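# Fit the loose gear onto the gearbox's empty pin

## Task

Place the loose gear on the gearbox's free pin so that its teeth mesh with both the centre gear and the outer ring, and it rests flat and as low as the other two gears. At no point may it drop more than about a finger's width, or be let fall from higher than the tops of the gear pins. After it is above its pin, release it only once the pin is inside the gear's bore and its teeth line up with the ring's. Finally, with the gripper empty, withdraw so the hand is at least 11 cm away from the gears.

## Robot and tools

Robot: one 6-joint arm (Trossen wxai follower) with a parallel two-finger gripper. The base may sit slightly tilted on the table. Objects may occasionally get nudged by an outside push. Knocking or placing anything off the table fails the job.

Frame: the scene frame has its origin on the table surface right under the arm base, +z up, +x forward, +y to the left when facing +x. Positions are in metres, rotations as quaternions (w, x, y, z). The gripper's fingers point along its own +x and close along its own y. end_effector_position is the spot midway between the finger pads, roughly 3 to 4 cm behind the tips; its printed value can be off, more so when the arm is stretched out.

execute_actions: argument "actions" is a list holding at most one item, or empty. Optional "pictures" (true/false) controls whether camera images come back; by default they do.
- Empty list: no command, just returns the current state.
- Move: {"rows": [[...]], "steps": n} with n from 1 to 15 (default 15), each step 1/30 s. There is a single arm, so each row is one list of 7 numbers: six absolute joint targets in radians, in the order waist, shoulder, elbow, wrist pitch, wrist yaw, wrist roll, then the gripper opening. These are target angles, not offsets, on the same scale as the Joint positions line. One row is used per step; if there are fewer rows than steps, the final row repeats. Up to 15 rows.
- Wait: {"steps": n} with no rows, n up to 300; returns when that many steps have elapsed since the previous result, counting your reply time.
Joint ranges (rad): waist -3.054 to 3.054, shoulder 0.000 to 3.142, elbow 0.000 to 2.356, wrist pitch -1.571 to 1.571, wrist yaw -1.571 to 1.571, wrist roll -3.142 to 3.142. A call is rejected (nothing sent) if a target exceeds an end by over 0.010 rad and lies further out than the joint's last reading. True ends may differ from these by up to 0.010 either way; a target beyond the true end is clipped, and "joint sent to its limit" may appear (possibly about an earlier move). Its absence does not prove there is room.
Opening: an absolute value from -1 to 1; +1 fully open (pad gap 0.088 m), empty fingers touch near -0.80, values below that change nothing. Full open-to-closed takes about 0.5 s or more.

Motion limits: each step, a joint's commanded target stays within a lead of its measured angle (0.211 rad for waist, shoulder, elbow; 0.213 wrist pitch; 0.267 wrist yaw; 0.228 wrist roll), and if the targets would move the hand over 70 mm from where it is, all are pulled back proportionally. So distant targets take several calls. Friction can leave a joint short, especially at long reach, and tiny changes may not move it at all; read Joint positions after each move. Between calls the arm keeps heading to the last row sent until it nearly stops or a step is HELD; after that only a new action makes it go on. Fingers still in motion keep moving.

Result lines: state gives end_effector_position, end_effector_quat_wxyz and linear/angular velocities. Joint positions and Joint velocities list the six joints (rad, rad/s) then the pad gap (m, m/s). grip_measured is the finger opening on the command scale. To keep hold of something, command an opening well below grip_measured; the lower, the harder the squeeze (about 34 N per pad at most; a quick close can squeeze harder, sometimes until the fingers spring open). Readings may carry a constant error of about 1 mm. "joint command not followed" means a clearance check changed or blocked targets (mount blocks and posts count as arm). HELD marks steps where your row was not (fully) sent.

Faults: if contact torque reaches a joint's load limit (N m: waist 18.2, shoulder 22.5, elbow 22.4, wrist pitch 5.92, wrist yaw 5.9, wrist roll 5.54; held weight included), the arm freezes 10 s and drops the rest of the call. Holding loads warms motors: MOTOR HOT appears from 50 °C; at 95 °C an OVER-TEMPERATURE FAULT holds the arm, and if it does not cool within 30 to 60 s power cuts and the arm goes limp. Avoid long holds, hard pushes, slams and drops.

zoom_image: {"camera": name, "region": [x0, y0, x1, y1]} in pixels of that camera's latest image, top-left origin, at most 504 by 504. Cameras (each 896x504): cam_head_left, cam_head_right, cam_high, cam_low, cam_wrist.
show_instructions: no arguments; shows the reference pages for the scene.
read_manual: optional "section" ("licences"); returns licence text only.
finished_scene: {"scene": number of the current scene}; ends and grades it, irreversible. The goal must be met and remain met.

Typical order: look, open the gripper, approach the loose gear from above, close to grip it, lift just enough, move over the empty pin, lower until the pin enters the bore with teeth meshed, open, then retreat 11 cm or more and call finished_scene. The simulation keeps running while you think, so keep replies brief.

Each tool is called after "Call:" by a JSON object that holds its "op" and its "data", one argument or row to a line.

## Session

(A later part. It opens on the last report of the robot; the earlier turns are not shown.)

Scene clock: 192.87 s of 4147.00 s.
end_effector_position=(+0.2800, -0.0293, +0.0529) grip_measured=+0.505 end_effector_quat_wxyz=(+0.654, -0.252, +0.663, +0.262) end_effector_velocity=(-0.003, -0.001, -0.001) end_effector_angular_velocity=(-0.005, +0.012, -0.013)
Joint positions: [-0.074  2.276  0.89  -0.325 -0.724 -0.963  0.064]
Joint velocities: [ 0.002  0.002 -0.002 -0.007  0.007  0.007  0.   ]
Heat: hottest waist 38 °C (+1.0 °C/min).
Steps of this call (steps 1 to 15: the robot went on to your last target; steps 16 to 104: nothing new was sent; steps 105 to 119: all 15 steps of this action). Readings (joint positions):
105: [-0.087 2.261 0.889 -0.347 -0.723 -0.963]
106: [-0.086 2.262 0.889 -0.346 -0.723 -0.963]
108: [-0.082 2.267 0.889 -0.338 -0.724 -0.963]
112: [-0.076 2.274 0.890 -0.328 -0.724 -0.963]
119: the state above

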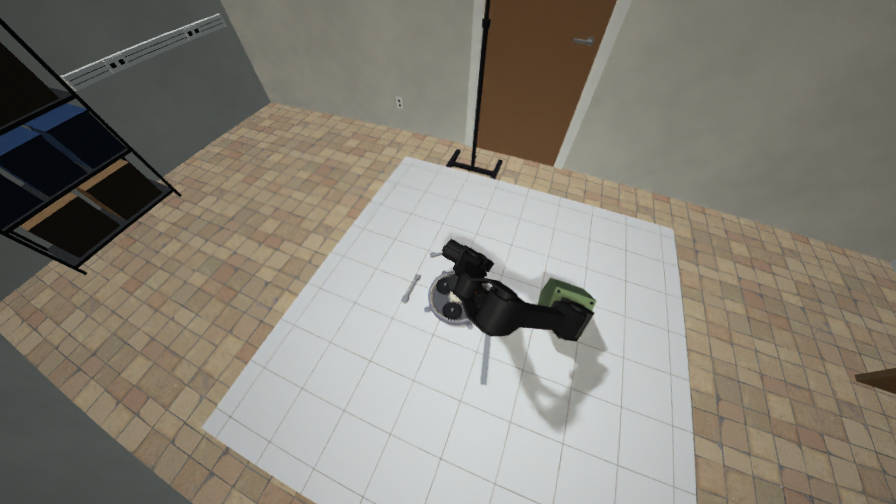

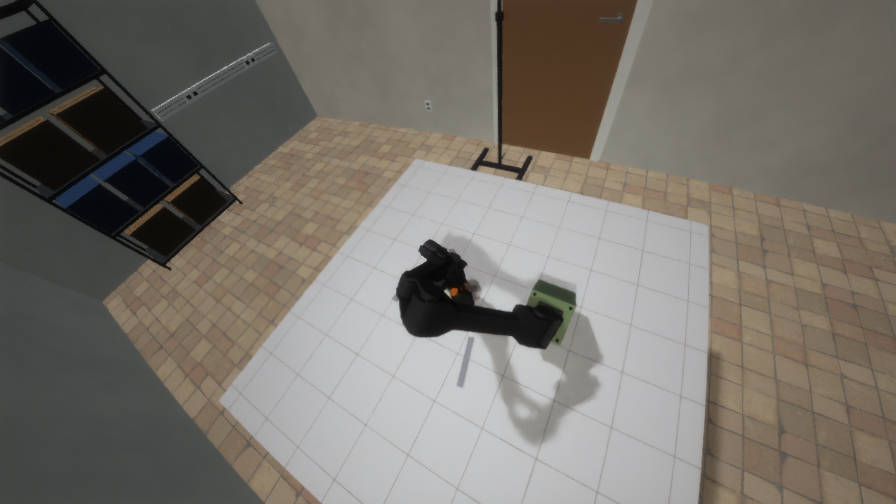

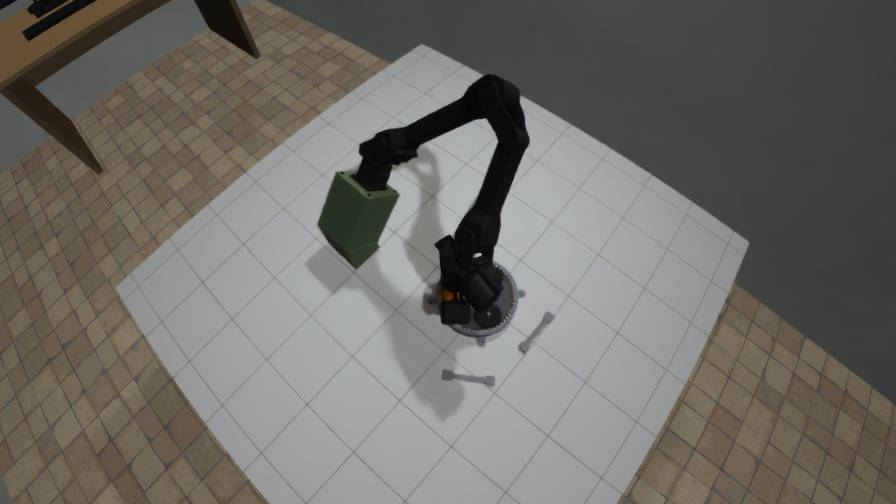

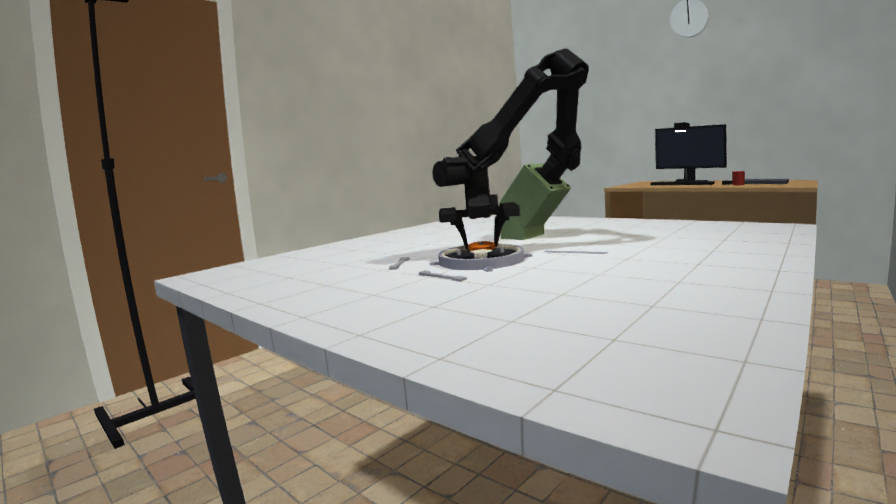

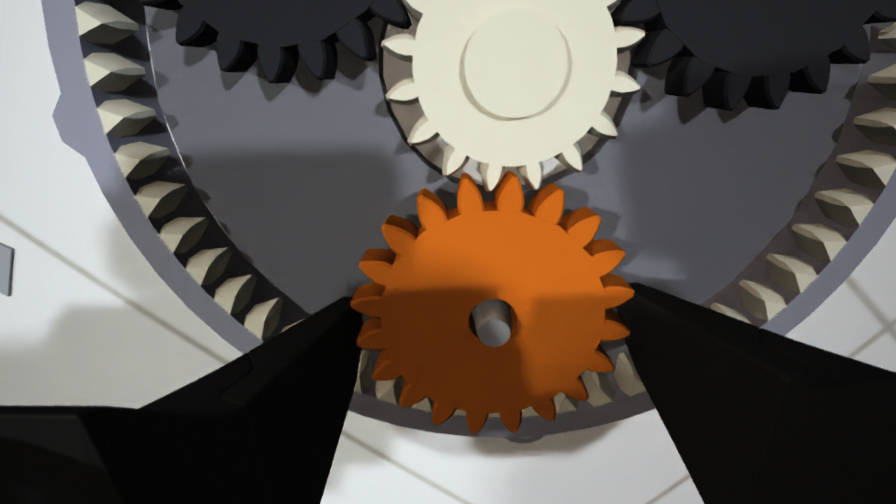

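Call:
{"op": "execute_actions", "data": {
  "actions": [
    {"rows":[[-0.066,2.297,0.896,-0.315,-0.72,-0.96,0.25]],"steps":15}
  ]
}}

Call:
{"op": "zoom_image", "data": {
  "camera": "cam_low",
  "region": [440,210,530,270]
}}

Scene clock: 196.63 s of 4147.00 s.
end_effector_position=(+0.2802, -0.0293, +0.0494) grip_measured=+0.505 end_effector_quat_wxyz=(+0.652, -0.254, +0.663, +0.265) end_effector_velocity=(-0.004, +0.000, -0.001) end_effector_angular_velocity=(+0.010, +0.009, +0.009)
Joint positions: [-0.066  2.285  0.892 -0.313 -0.725 -0.962  0.064]
Joint velocities: [-0.002  0.002 -0.007 -0.007 -0.007 -0.022 -0.   ]
Heat: hottest waist 38 °C (+2.0 °C/min).
Steps of this call (steps 1 to 15: the robot went on to your last target; steps 16 to 98: nothing new was sent; steps 99 to 113: all 15 steps of this action). Readings (joint positions):
99: [-0.072 2.278 0.890 -0.323 -0.724 -0.963]
100: [-0.072 2.279 0.891 -0.321 -0.725 -0.963]
102: [-0.069 2.282 0.891 -0.318 -0.725 -0.963]
106: [-0.067 2.285 0.892 -0.315 -0.725 -0.963]
113: the state above

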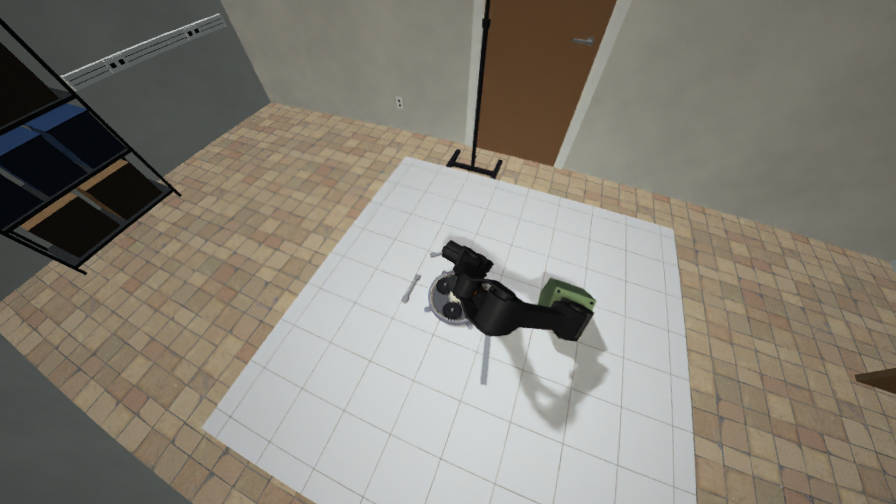

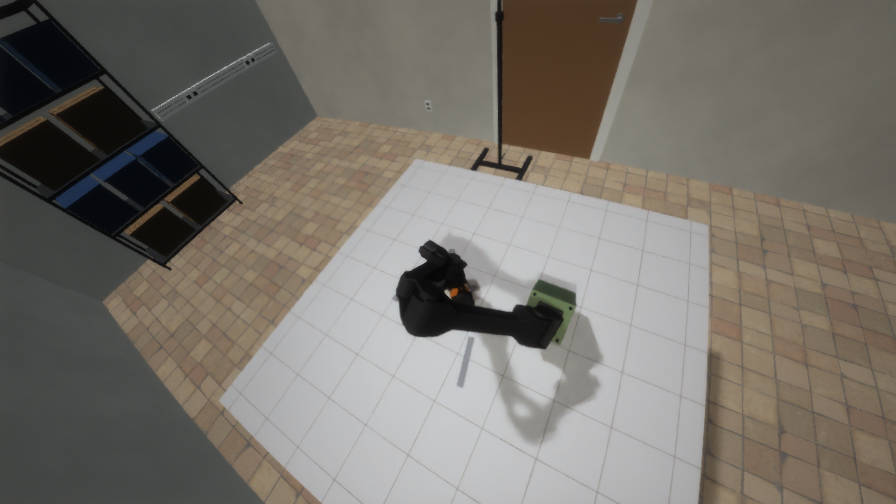

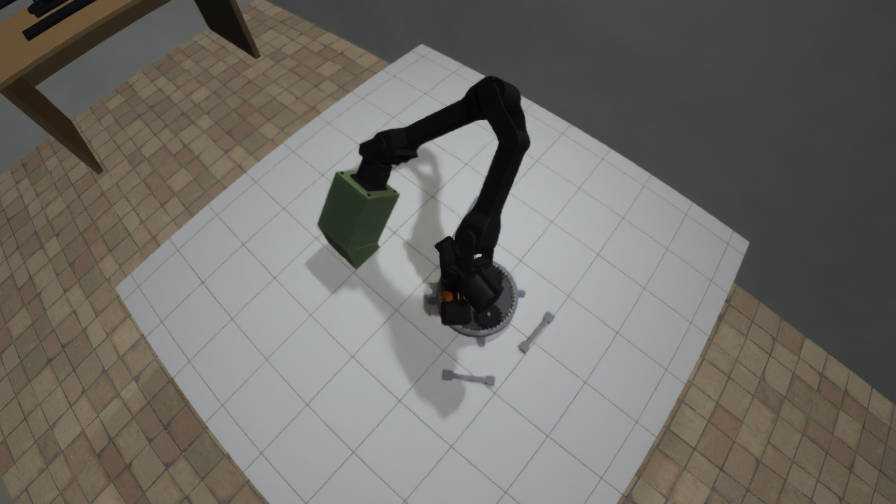

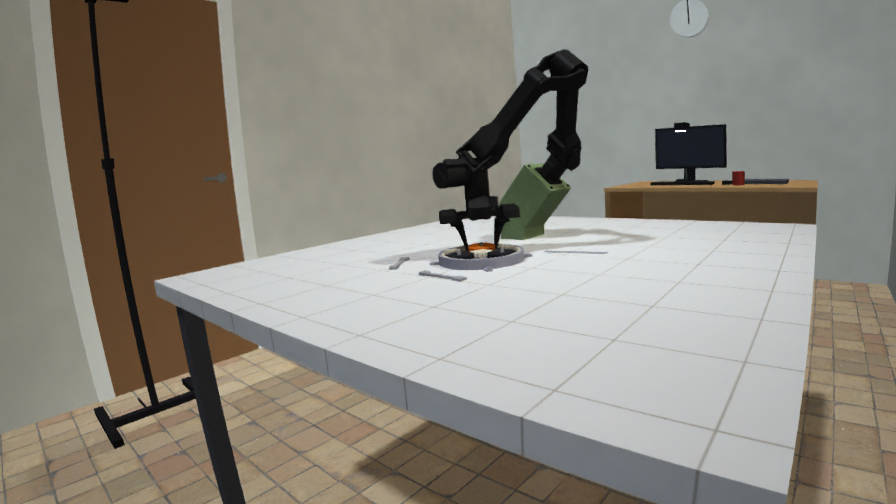

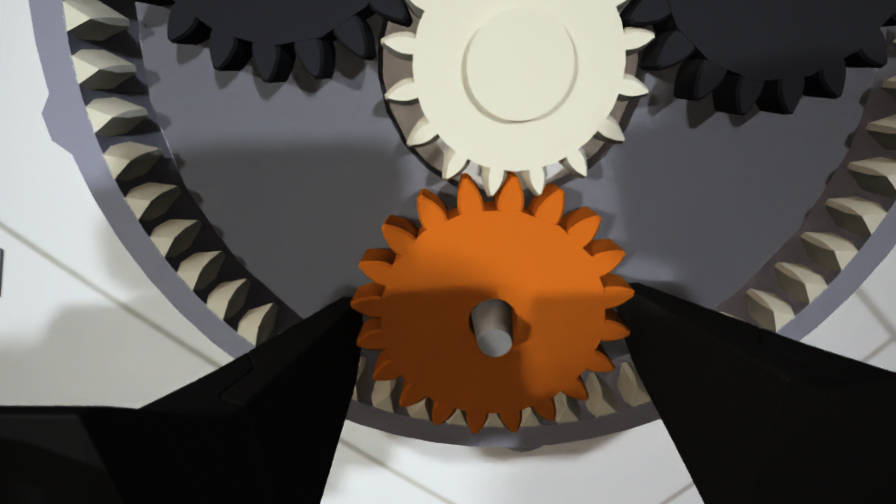

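Region (440, 210, 530, 270) of cam_low's 896x504 image, scaled by 5.600, with more detail than that image has.

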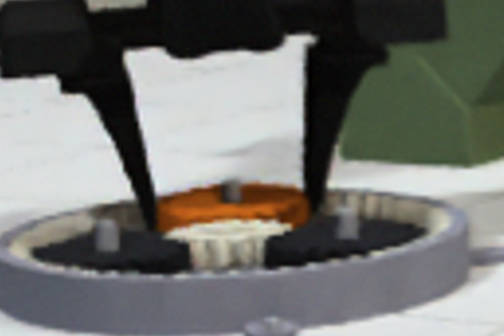

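Still descending and meshed; go further.

Call:
{"op": "execute_actions", "data": {
  "actions": [
    {"rows":[[-0.056,2.309,0.896,-0.298,-0.72,-0.96,0.25]],"steps":15}
  ]
}}

Call:
{"op": "zoom_image", "data": {
  "camera": "cam_low",
  "region": [440,210,530,270]
}}

Scene clock: 203.17 s of 4147.00 s.
end_effector_position=(+0.2812, -0.0303, +0.0482) grip_measured=+0.505 end_effector_quat_wxyz=(+0.653, -0.257, +0.661, +0.265) end_effector_velocity=(-0.000, +0.002, +0.002) end_effector_angular_velocity=(+0.008, -0.001, +0.018)
Joint positions: [-0.065  2.29   0.892 -0.303 -0.724 -0.961  0.064]
Joint velocities: [-0.002 -0.007 -0.002 -0.007 -0.007 -0.022  0.001]
Heat: hottest waist 38 °C (+2.0 °C/min).
Steps of this call (steps 1 to 15: the robot went on to your last target; steps 16 to 181: nothing new was sent; steps 182 to 196: all 15 steps of this action). Readings (joint positions):
182: [-0.064 2.287 0.892 -0.312 -0.724 -0.962]
183: [-0.064 2.288 0.892 -0.311 -0.724 -0.962]
185: [-0.064 2.289 0.892 -0.307 -0.723 -0.962]
189: [-0.064 2.289 0.892 -0.304 -0.722 -0.962]
196: the state above

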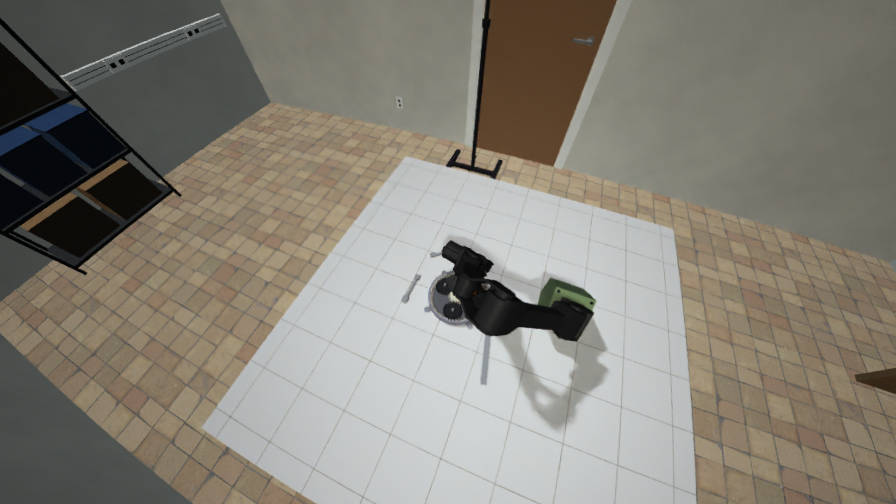

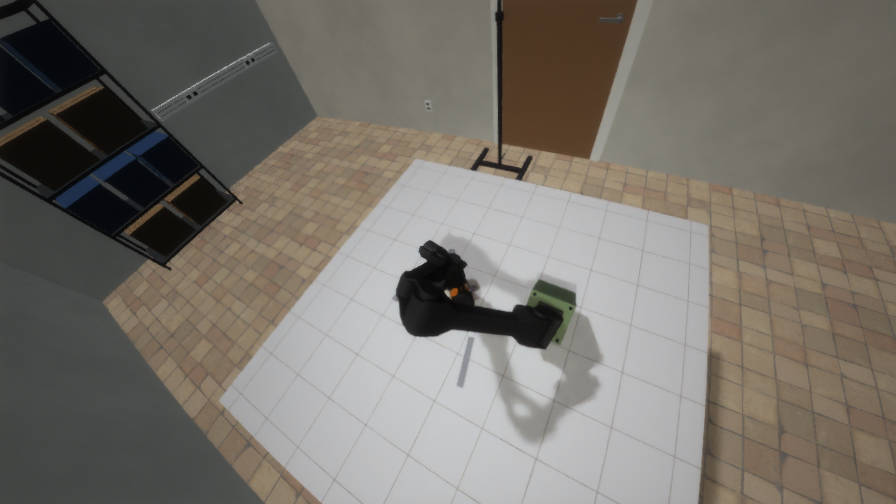

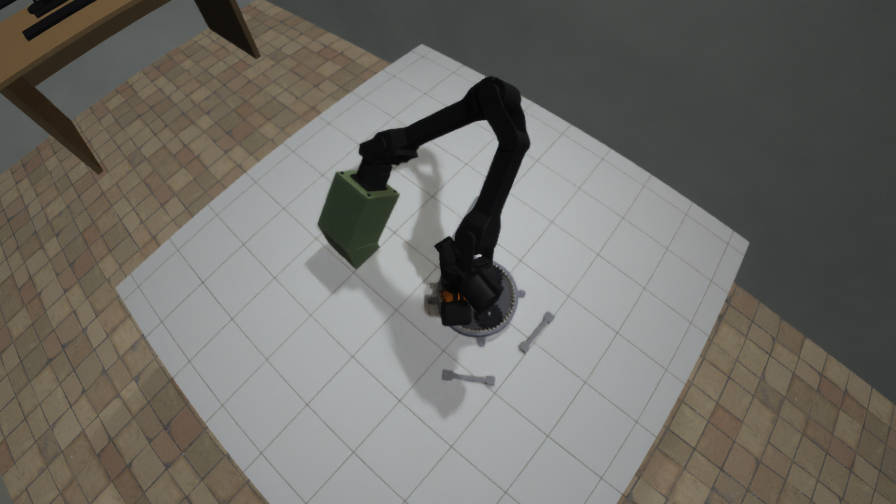

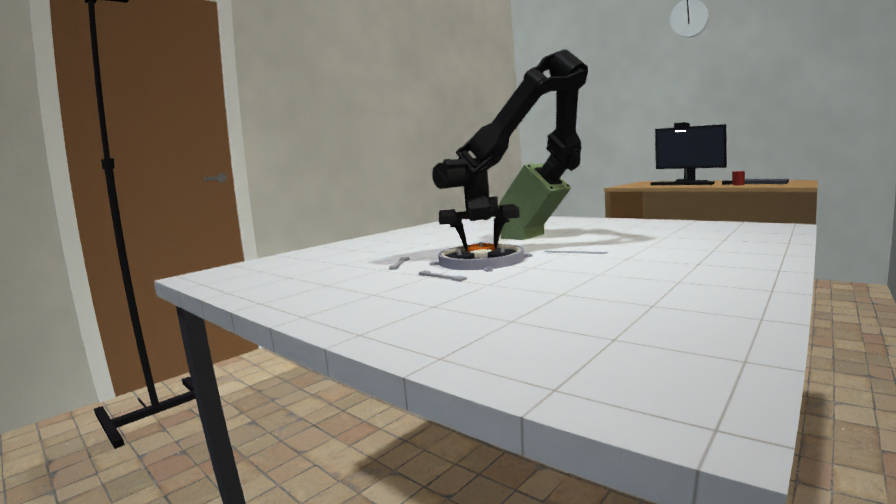

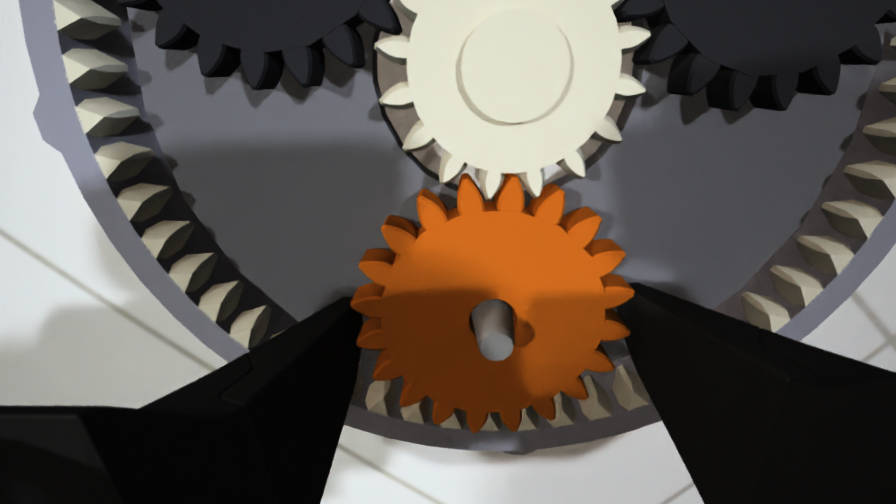

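Region (440, 210, 530, 270) of cam_low's 896x504 image, scaled by 5.600, with more detail than that image has.

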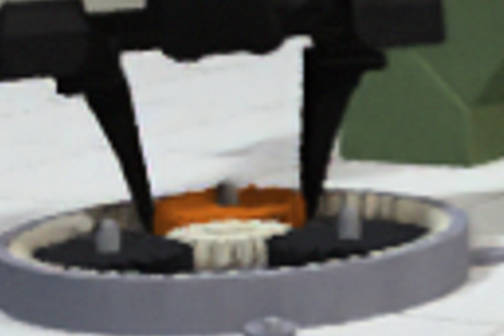

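Stalled. Release gradually.

Call:
{"op": "execute_actions", "data": {
  "actions": [
    {"rows":[[-0.065,2.292,0.892,-0.31,-0.724,-0.961,0.45],[-0.065,2.292,0.892,-0.31,-0.724,-0.961,0.5],[-0.065,2.292,0.892,-0.31,-0.724,-0.961,0.53],[-0.065,2.292,0.892,-0.31,-0.724,-0.961,0.56],[-0.065,2.292,0.892,-0.31,-0.724,-0.961,0.58],[-0.065,2.292,0.892,-0.31,-0.724,-0.961,0.6],[-0.065,2.292,0.892,-0.31,-0.724,-0.961,0.63],[-0.065,2.292,0.892,-0.31,-0.724,-0.961,0.66]],"steps":15}
  ]
}}

Call:
{"op": "execute_actions", "data": {
  "actions": [
    {"rows":[[-0.075,2.27,0.89,-0.33,-0.724,-0.961,0.66],[-0.085,2.258,0.892,-0.35,-0.724,-0.961,0.66],[-0.095,2.246,0.895,-0.37,-0.724,-0.961,0.66],[-0.105,2.234,0.898,-0.39,-0.724,-0.961,0.66],[-0.115,2.222,0.9,-0.41,-0.724,-0.961,0.66],[-0.125,2.21,0.903,-0.43,-0.724,-0.961,0.66],[-0.135,2.198,0.906,-0.45,-0.724,-0.961,0.66],[-0.145,2.186,0.909,-0.47,-0.724,-0.961,0.66],[-0.155,2.174,0.912,-0.49,-0.724,-0.961,0.66]],"steps":14}
  ]
}}

Call:
{"op": "zoom_image", "data": {
  "camera": "cam_low",
  "region": [420,200,560,290]
}}

Scene clock: 212.23 s of 4147.00 s.
end_effector_position=(+0.2793, -0.0290, +0.0470) grip_measured=+0.647 end_effector_quat_wxyz=(+0.652, -0.251, +0.664, +0.267) end_effector_velocity=(-0.005, +0.000, +0.001) end_effector_angular_velocity=(+0.011, +0.013, -0.001)
Joint positions: [-0.063  2.294  0.893 -0.31  -0.731 -0.961  0.071]
Joint velocities: [-0.007  0.002 -0.002 -0.022 -0.007 -0.022  0.005]
Heat: hottest waist 38 °C (+1.0 °C/min).
Steps of this call (steps 1 to 15: the robot went on to your last target; steps 16 to 257: nothing new was sent; steps 258 to 272: all 15 steps of this action). Readings (joint positions):
258: [-0.060 2.295 0.893 -0.299 -0.722 -0.959]
259: [-0.060 2.295 0.893 -0.300 -0.722 -0.959]
261: [-0.061 2.295 0.893 -0.301 -0.723 -0.959]
265: [-0.062 2.295 0.893 -0.307 -0.727 -0.959]
272: the state above

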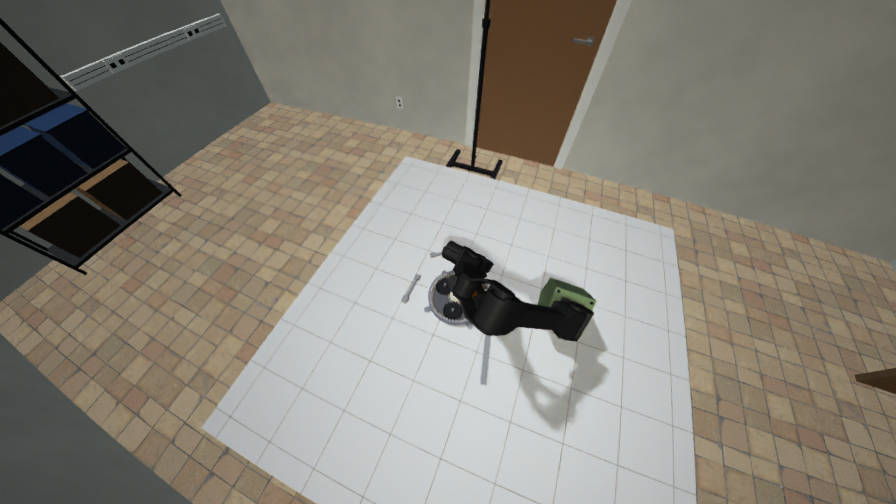

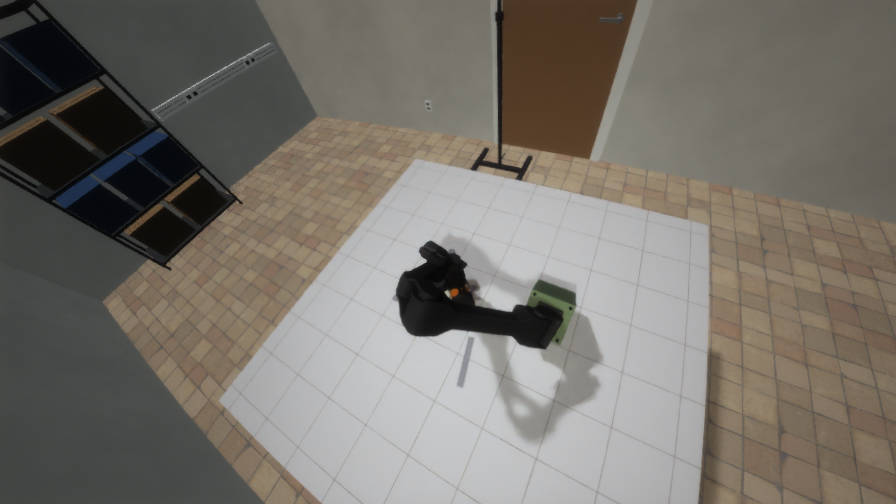

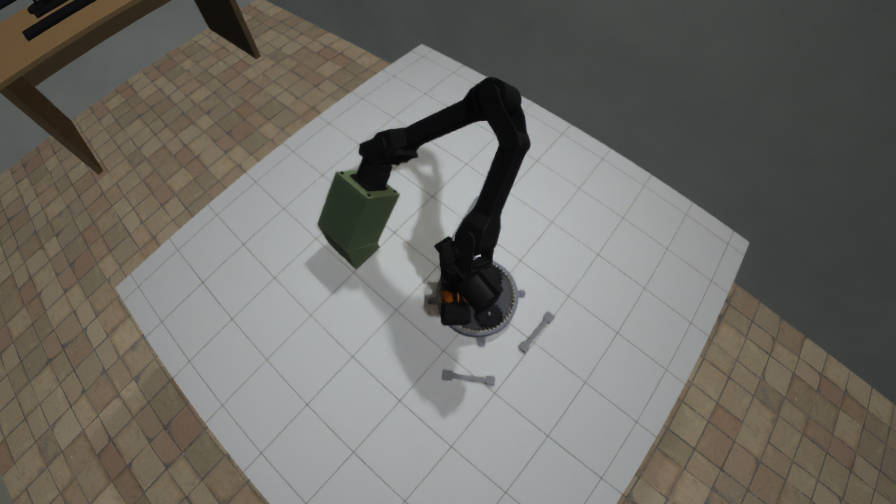

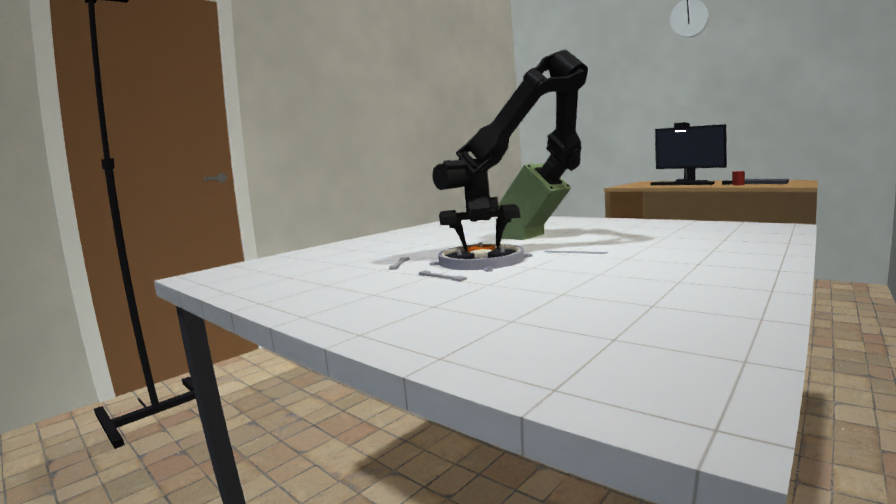

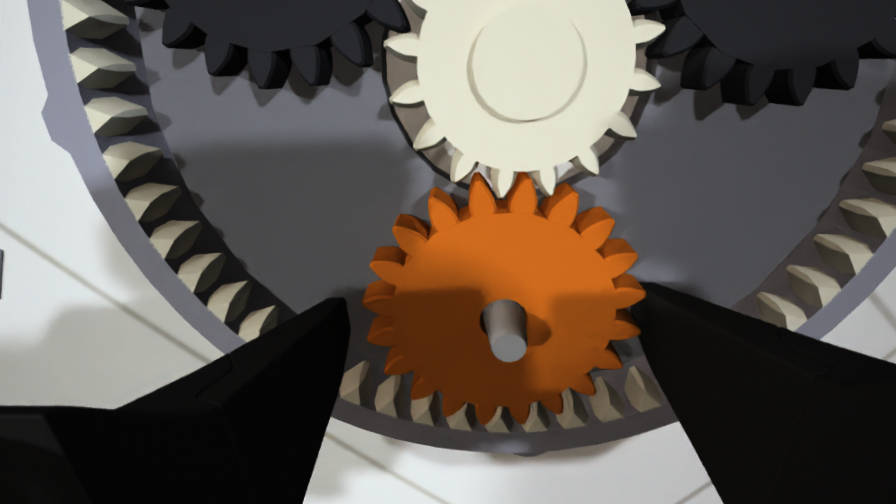

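Scene clock: 212.70 s of 4147.00 s.
end_effector_position=(+0.2799, -0.0264, +0.0859) grip_measured=+0.660 end_effector_quat_wxyz=(+0.670, -0.222, +0.669, +0.234) end_effector_velocity=(-0.006, +0.006, +0.023) end_effector_angular_velocity=(+0.006, +0.019, -0.063)
Joint positions: [-0.147  2.191  0.905 -0.474 -0.724 -0.961  0.071]
Joint velocities: [-0.042 -0.066  0.012 -0.139  0.007 -0.007 -0.   ]
Heat: hottest waist 38 °C (+1.0 °C/min).
Steps of this call (steps 1 to 14: all 14 steps of this action). Readings (joint positions):
1: [-0.063 2.293 0.893 -0.312 -0.730 -0.961]
2: [-0.064 2.290 0.893 -0.319 -0.728 -0.961]
4: [-0.075 2.279 0.893 -0.342 -0.726 -0.961]
8: [-0.111 2.235 0.895 -0.412 -0.724 -0.961]
14: the state above

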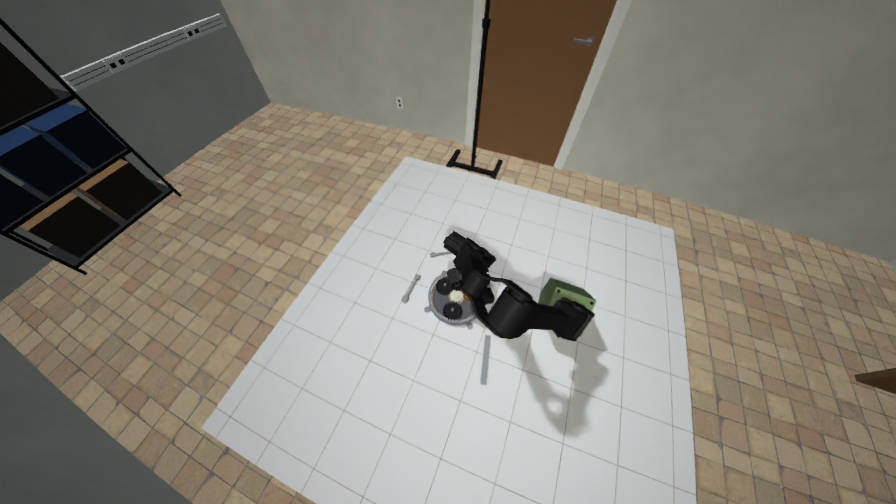

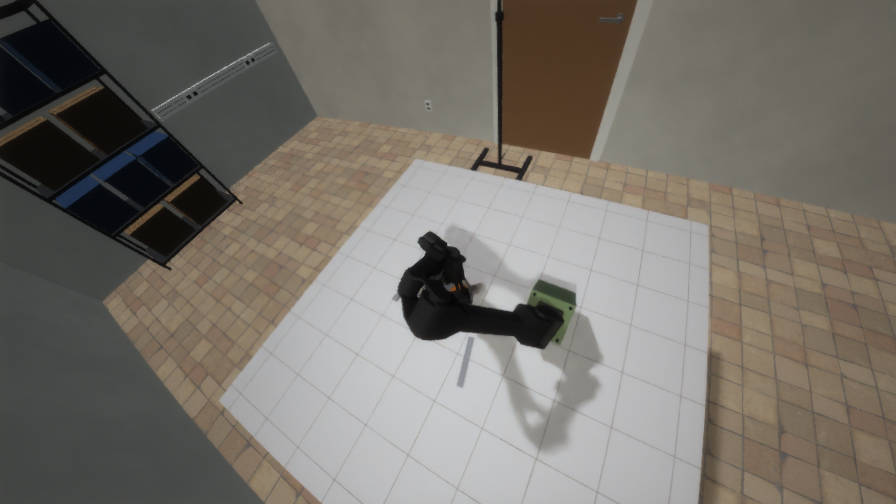

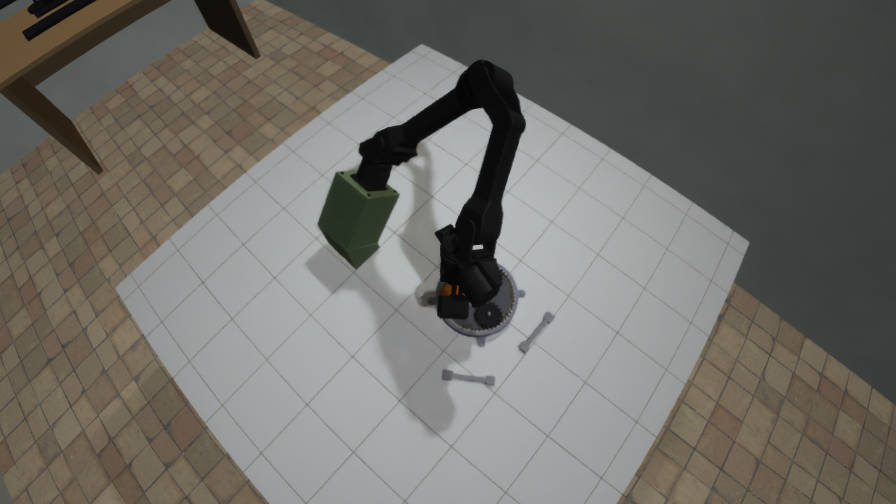

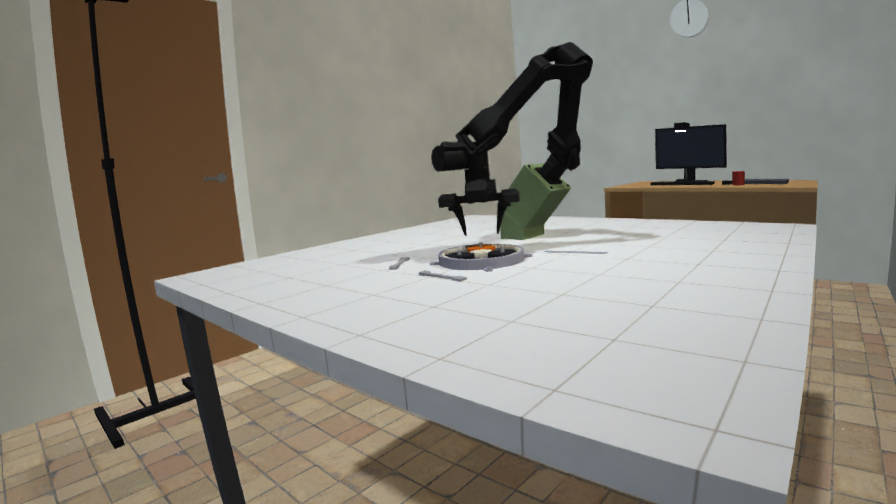

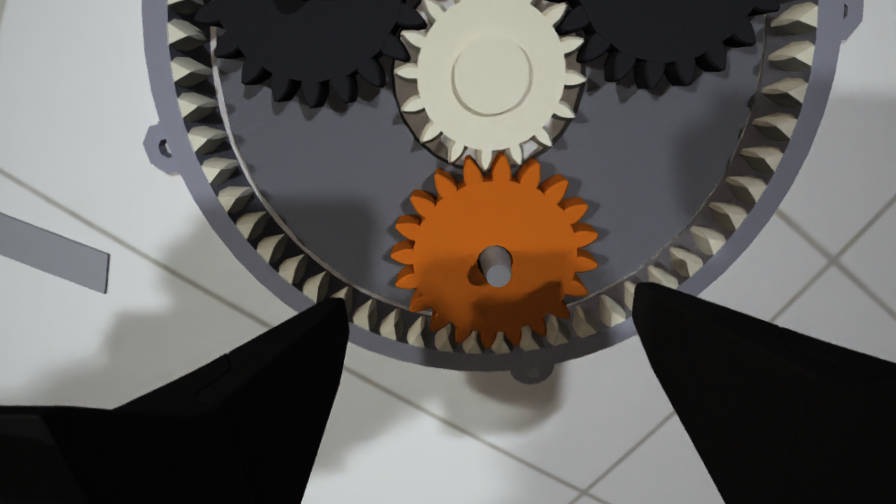

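Region (420, 200, 560, 290) of cam_low's 896x504 image, scaled by 3.600, with more detail than that image has; it fills the top 324 rows of this view, and the rest is white.

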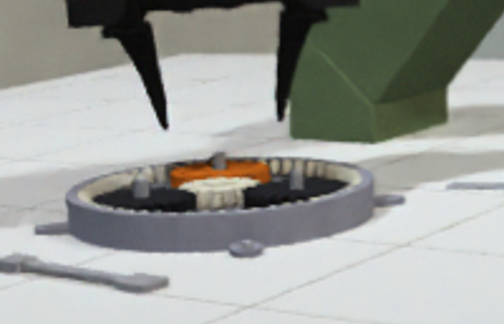

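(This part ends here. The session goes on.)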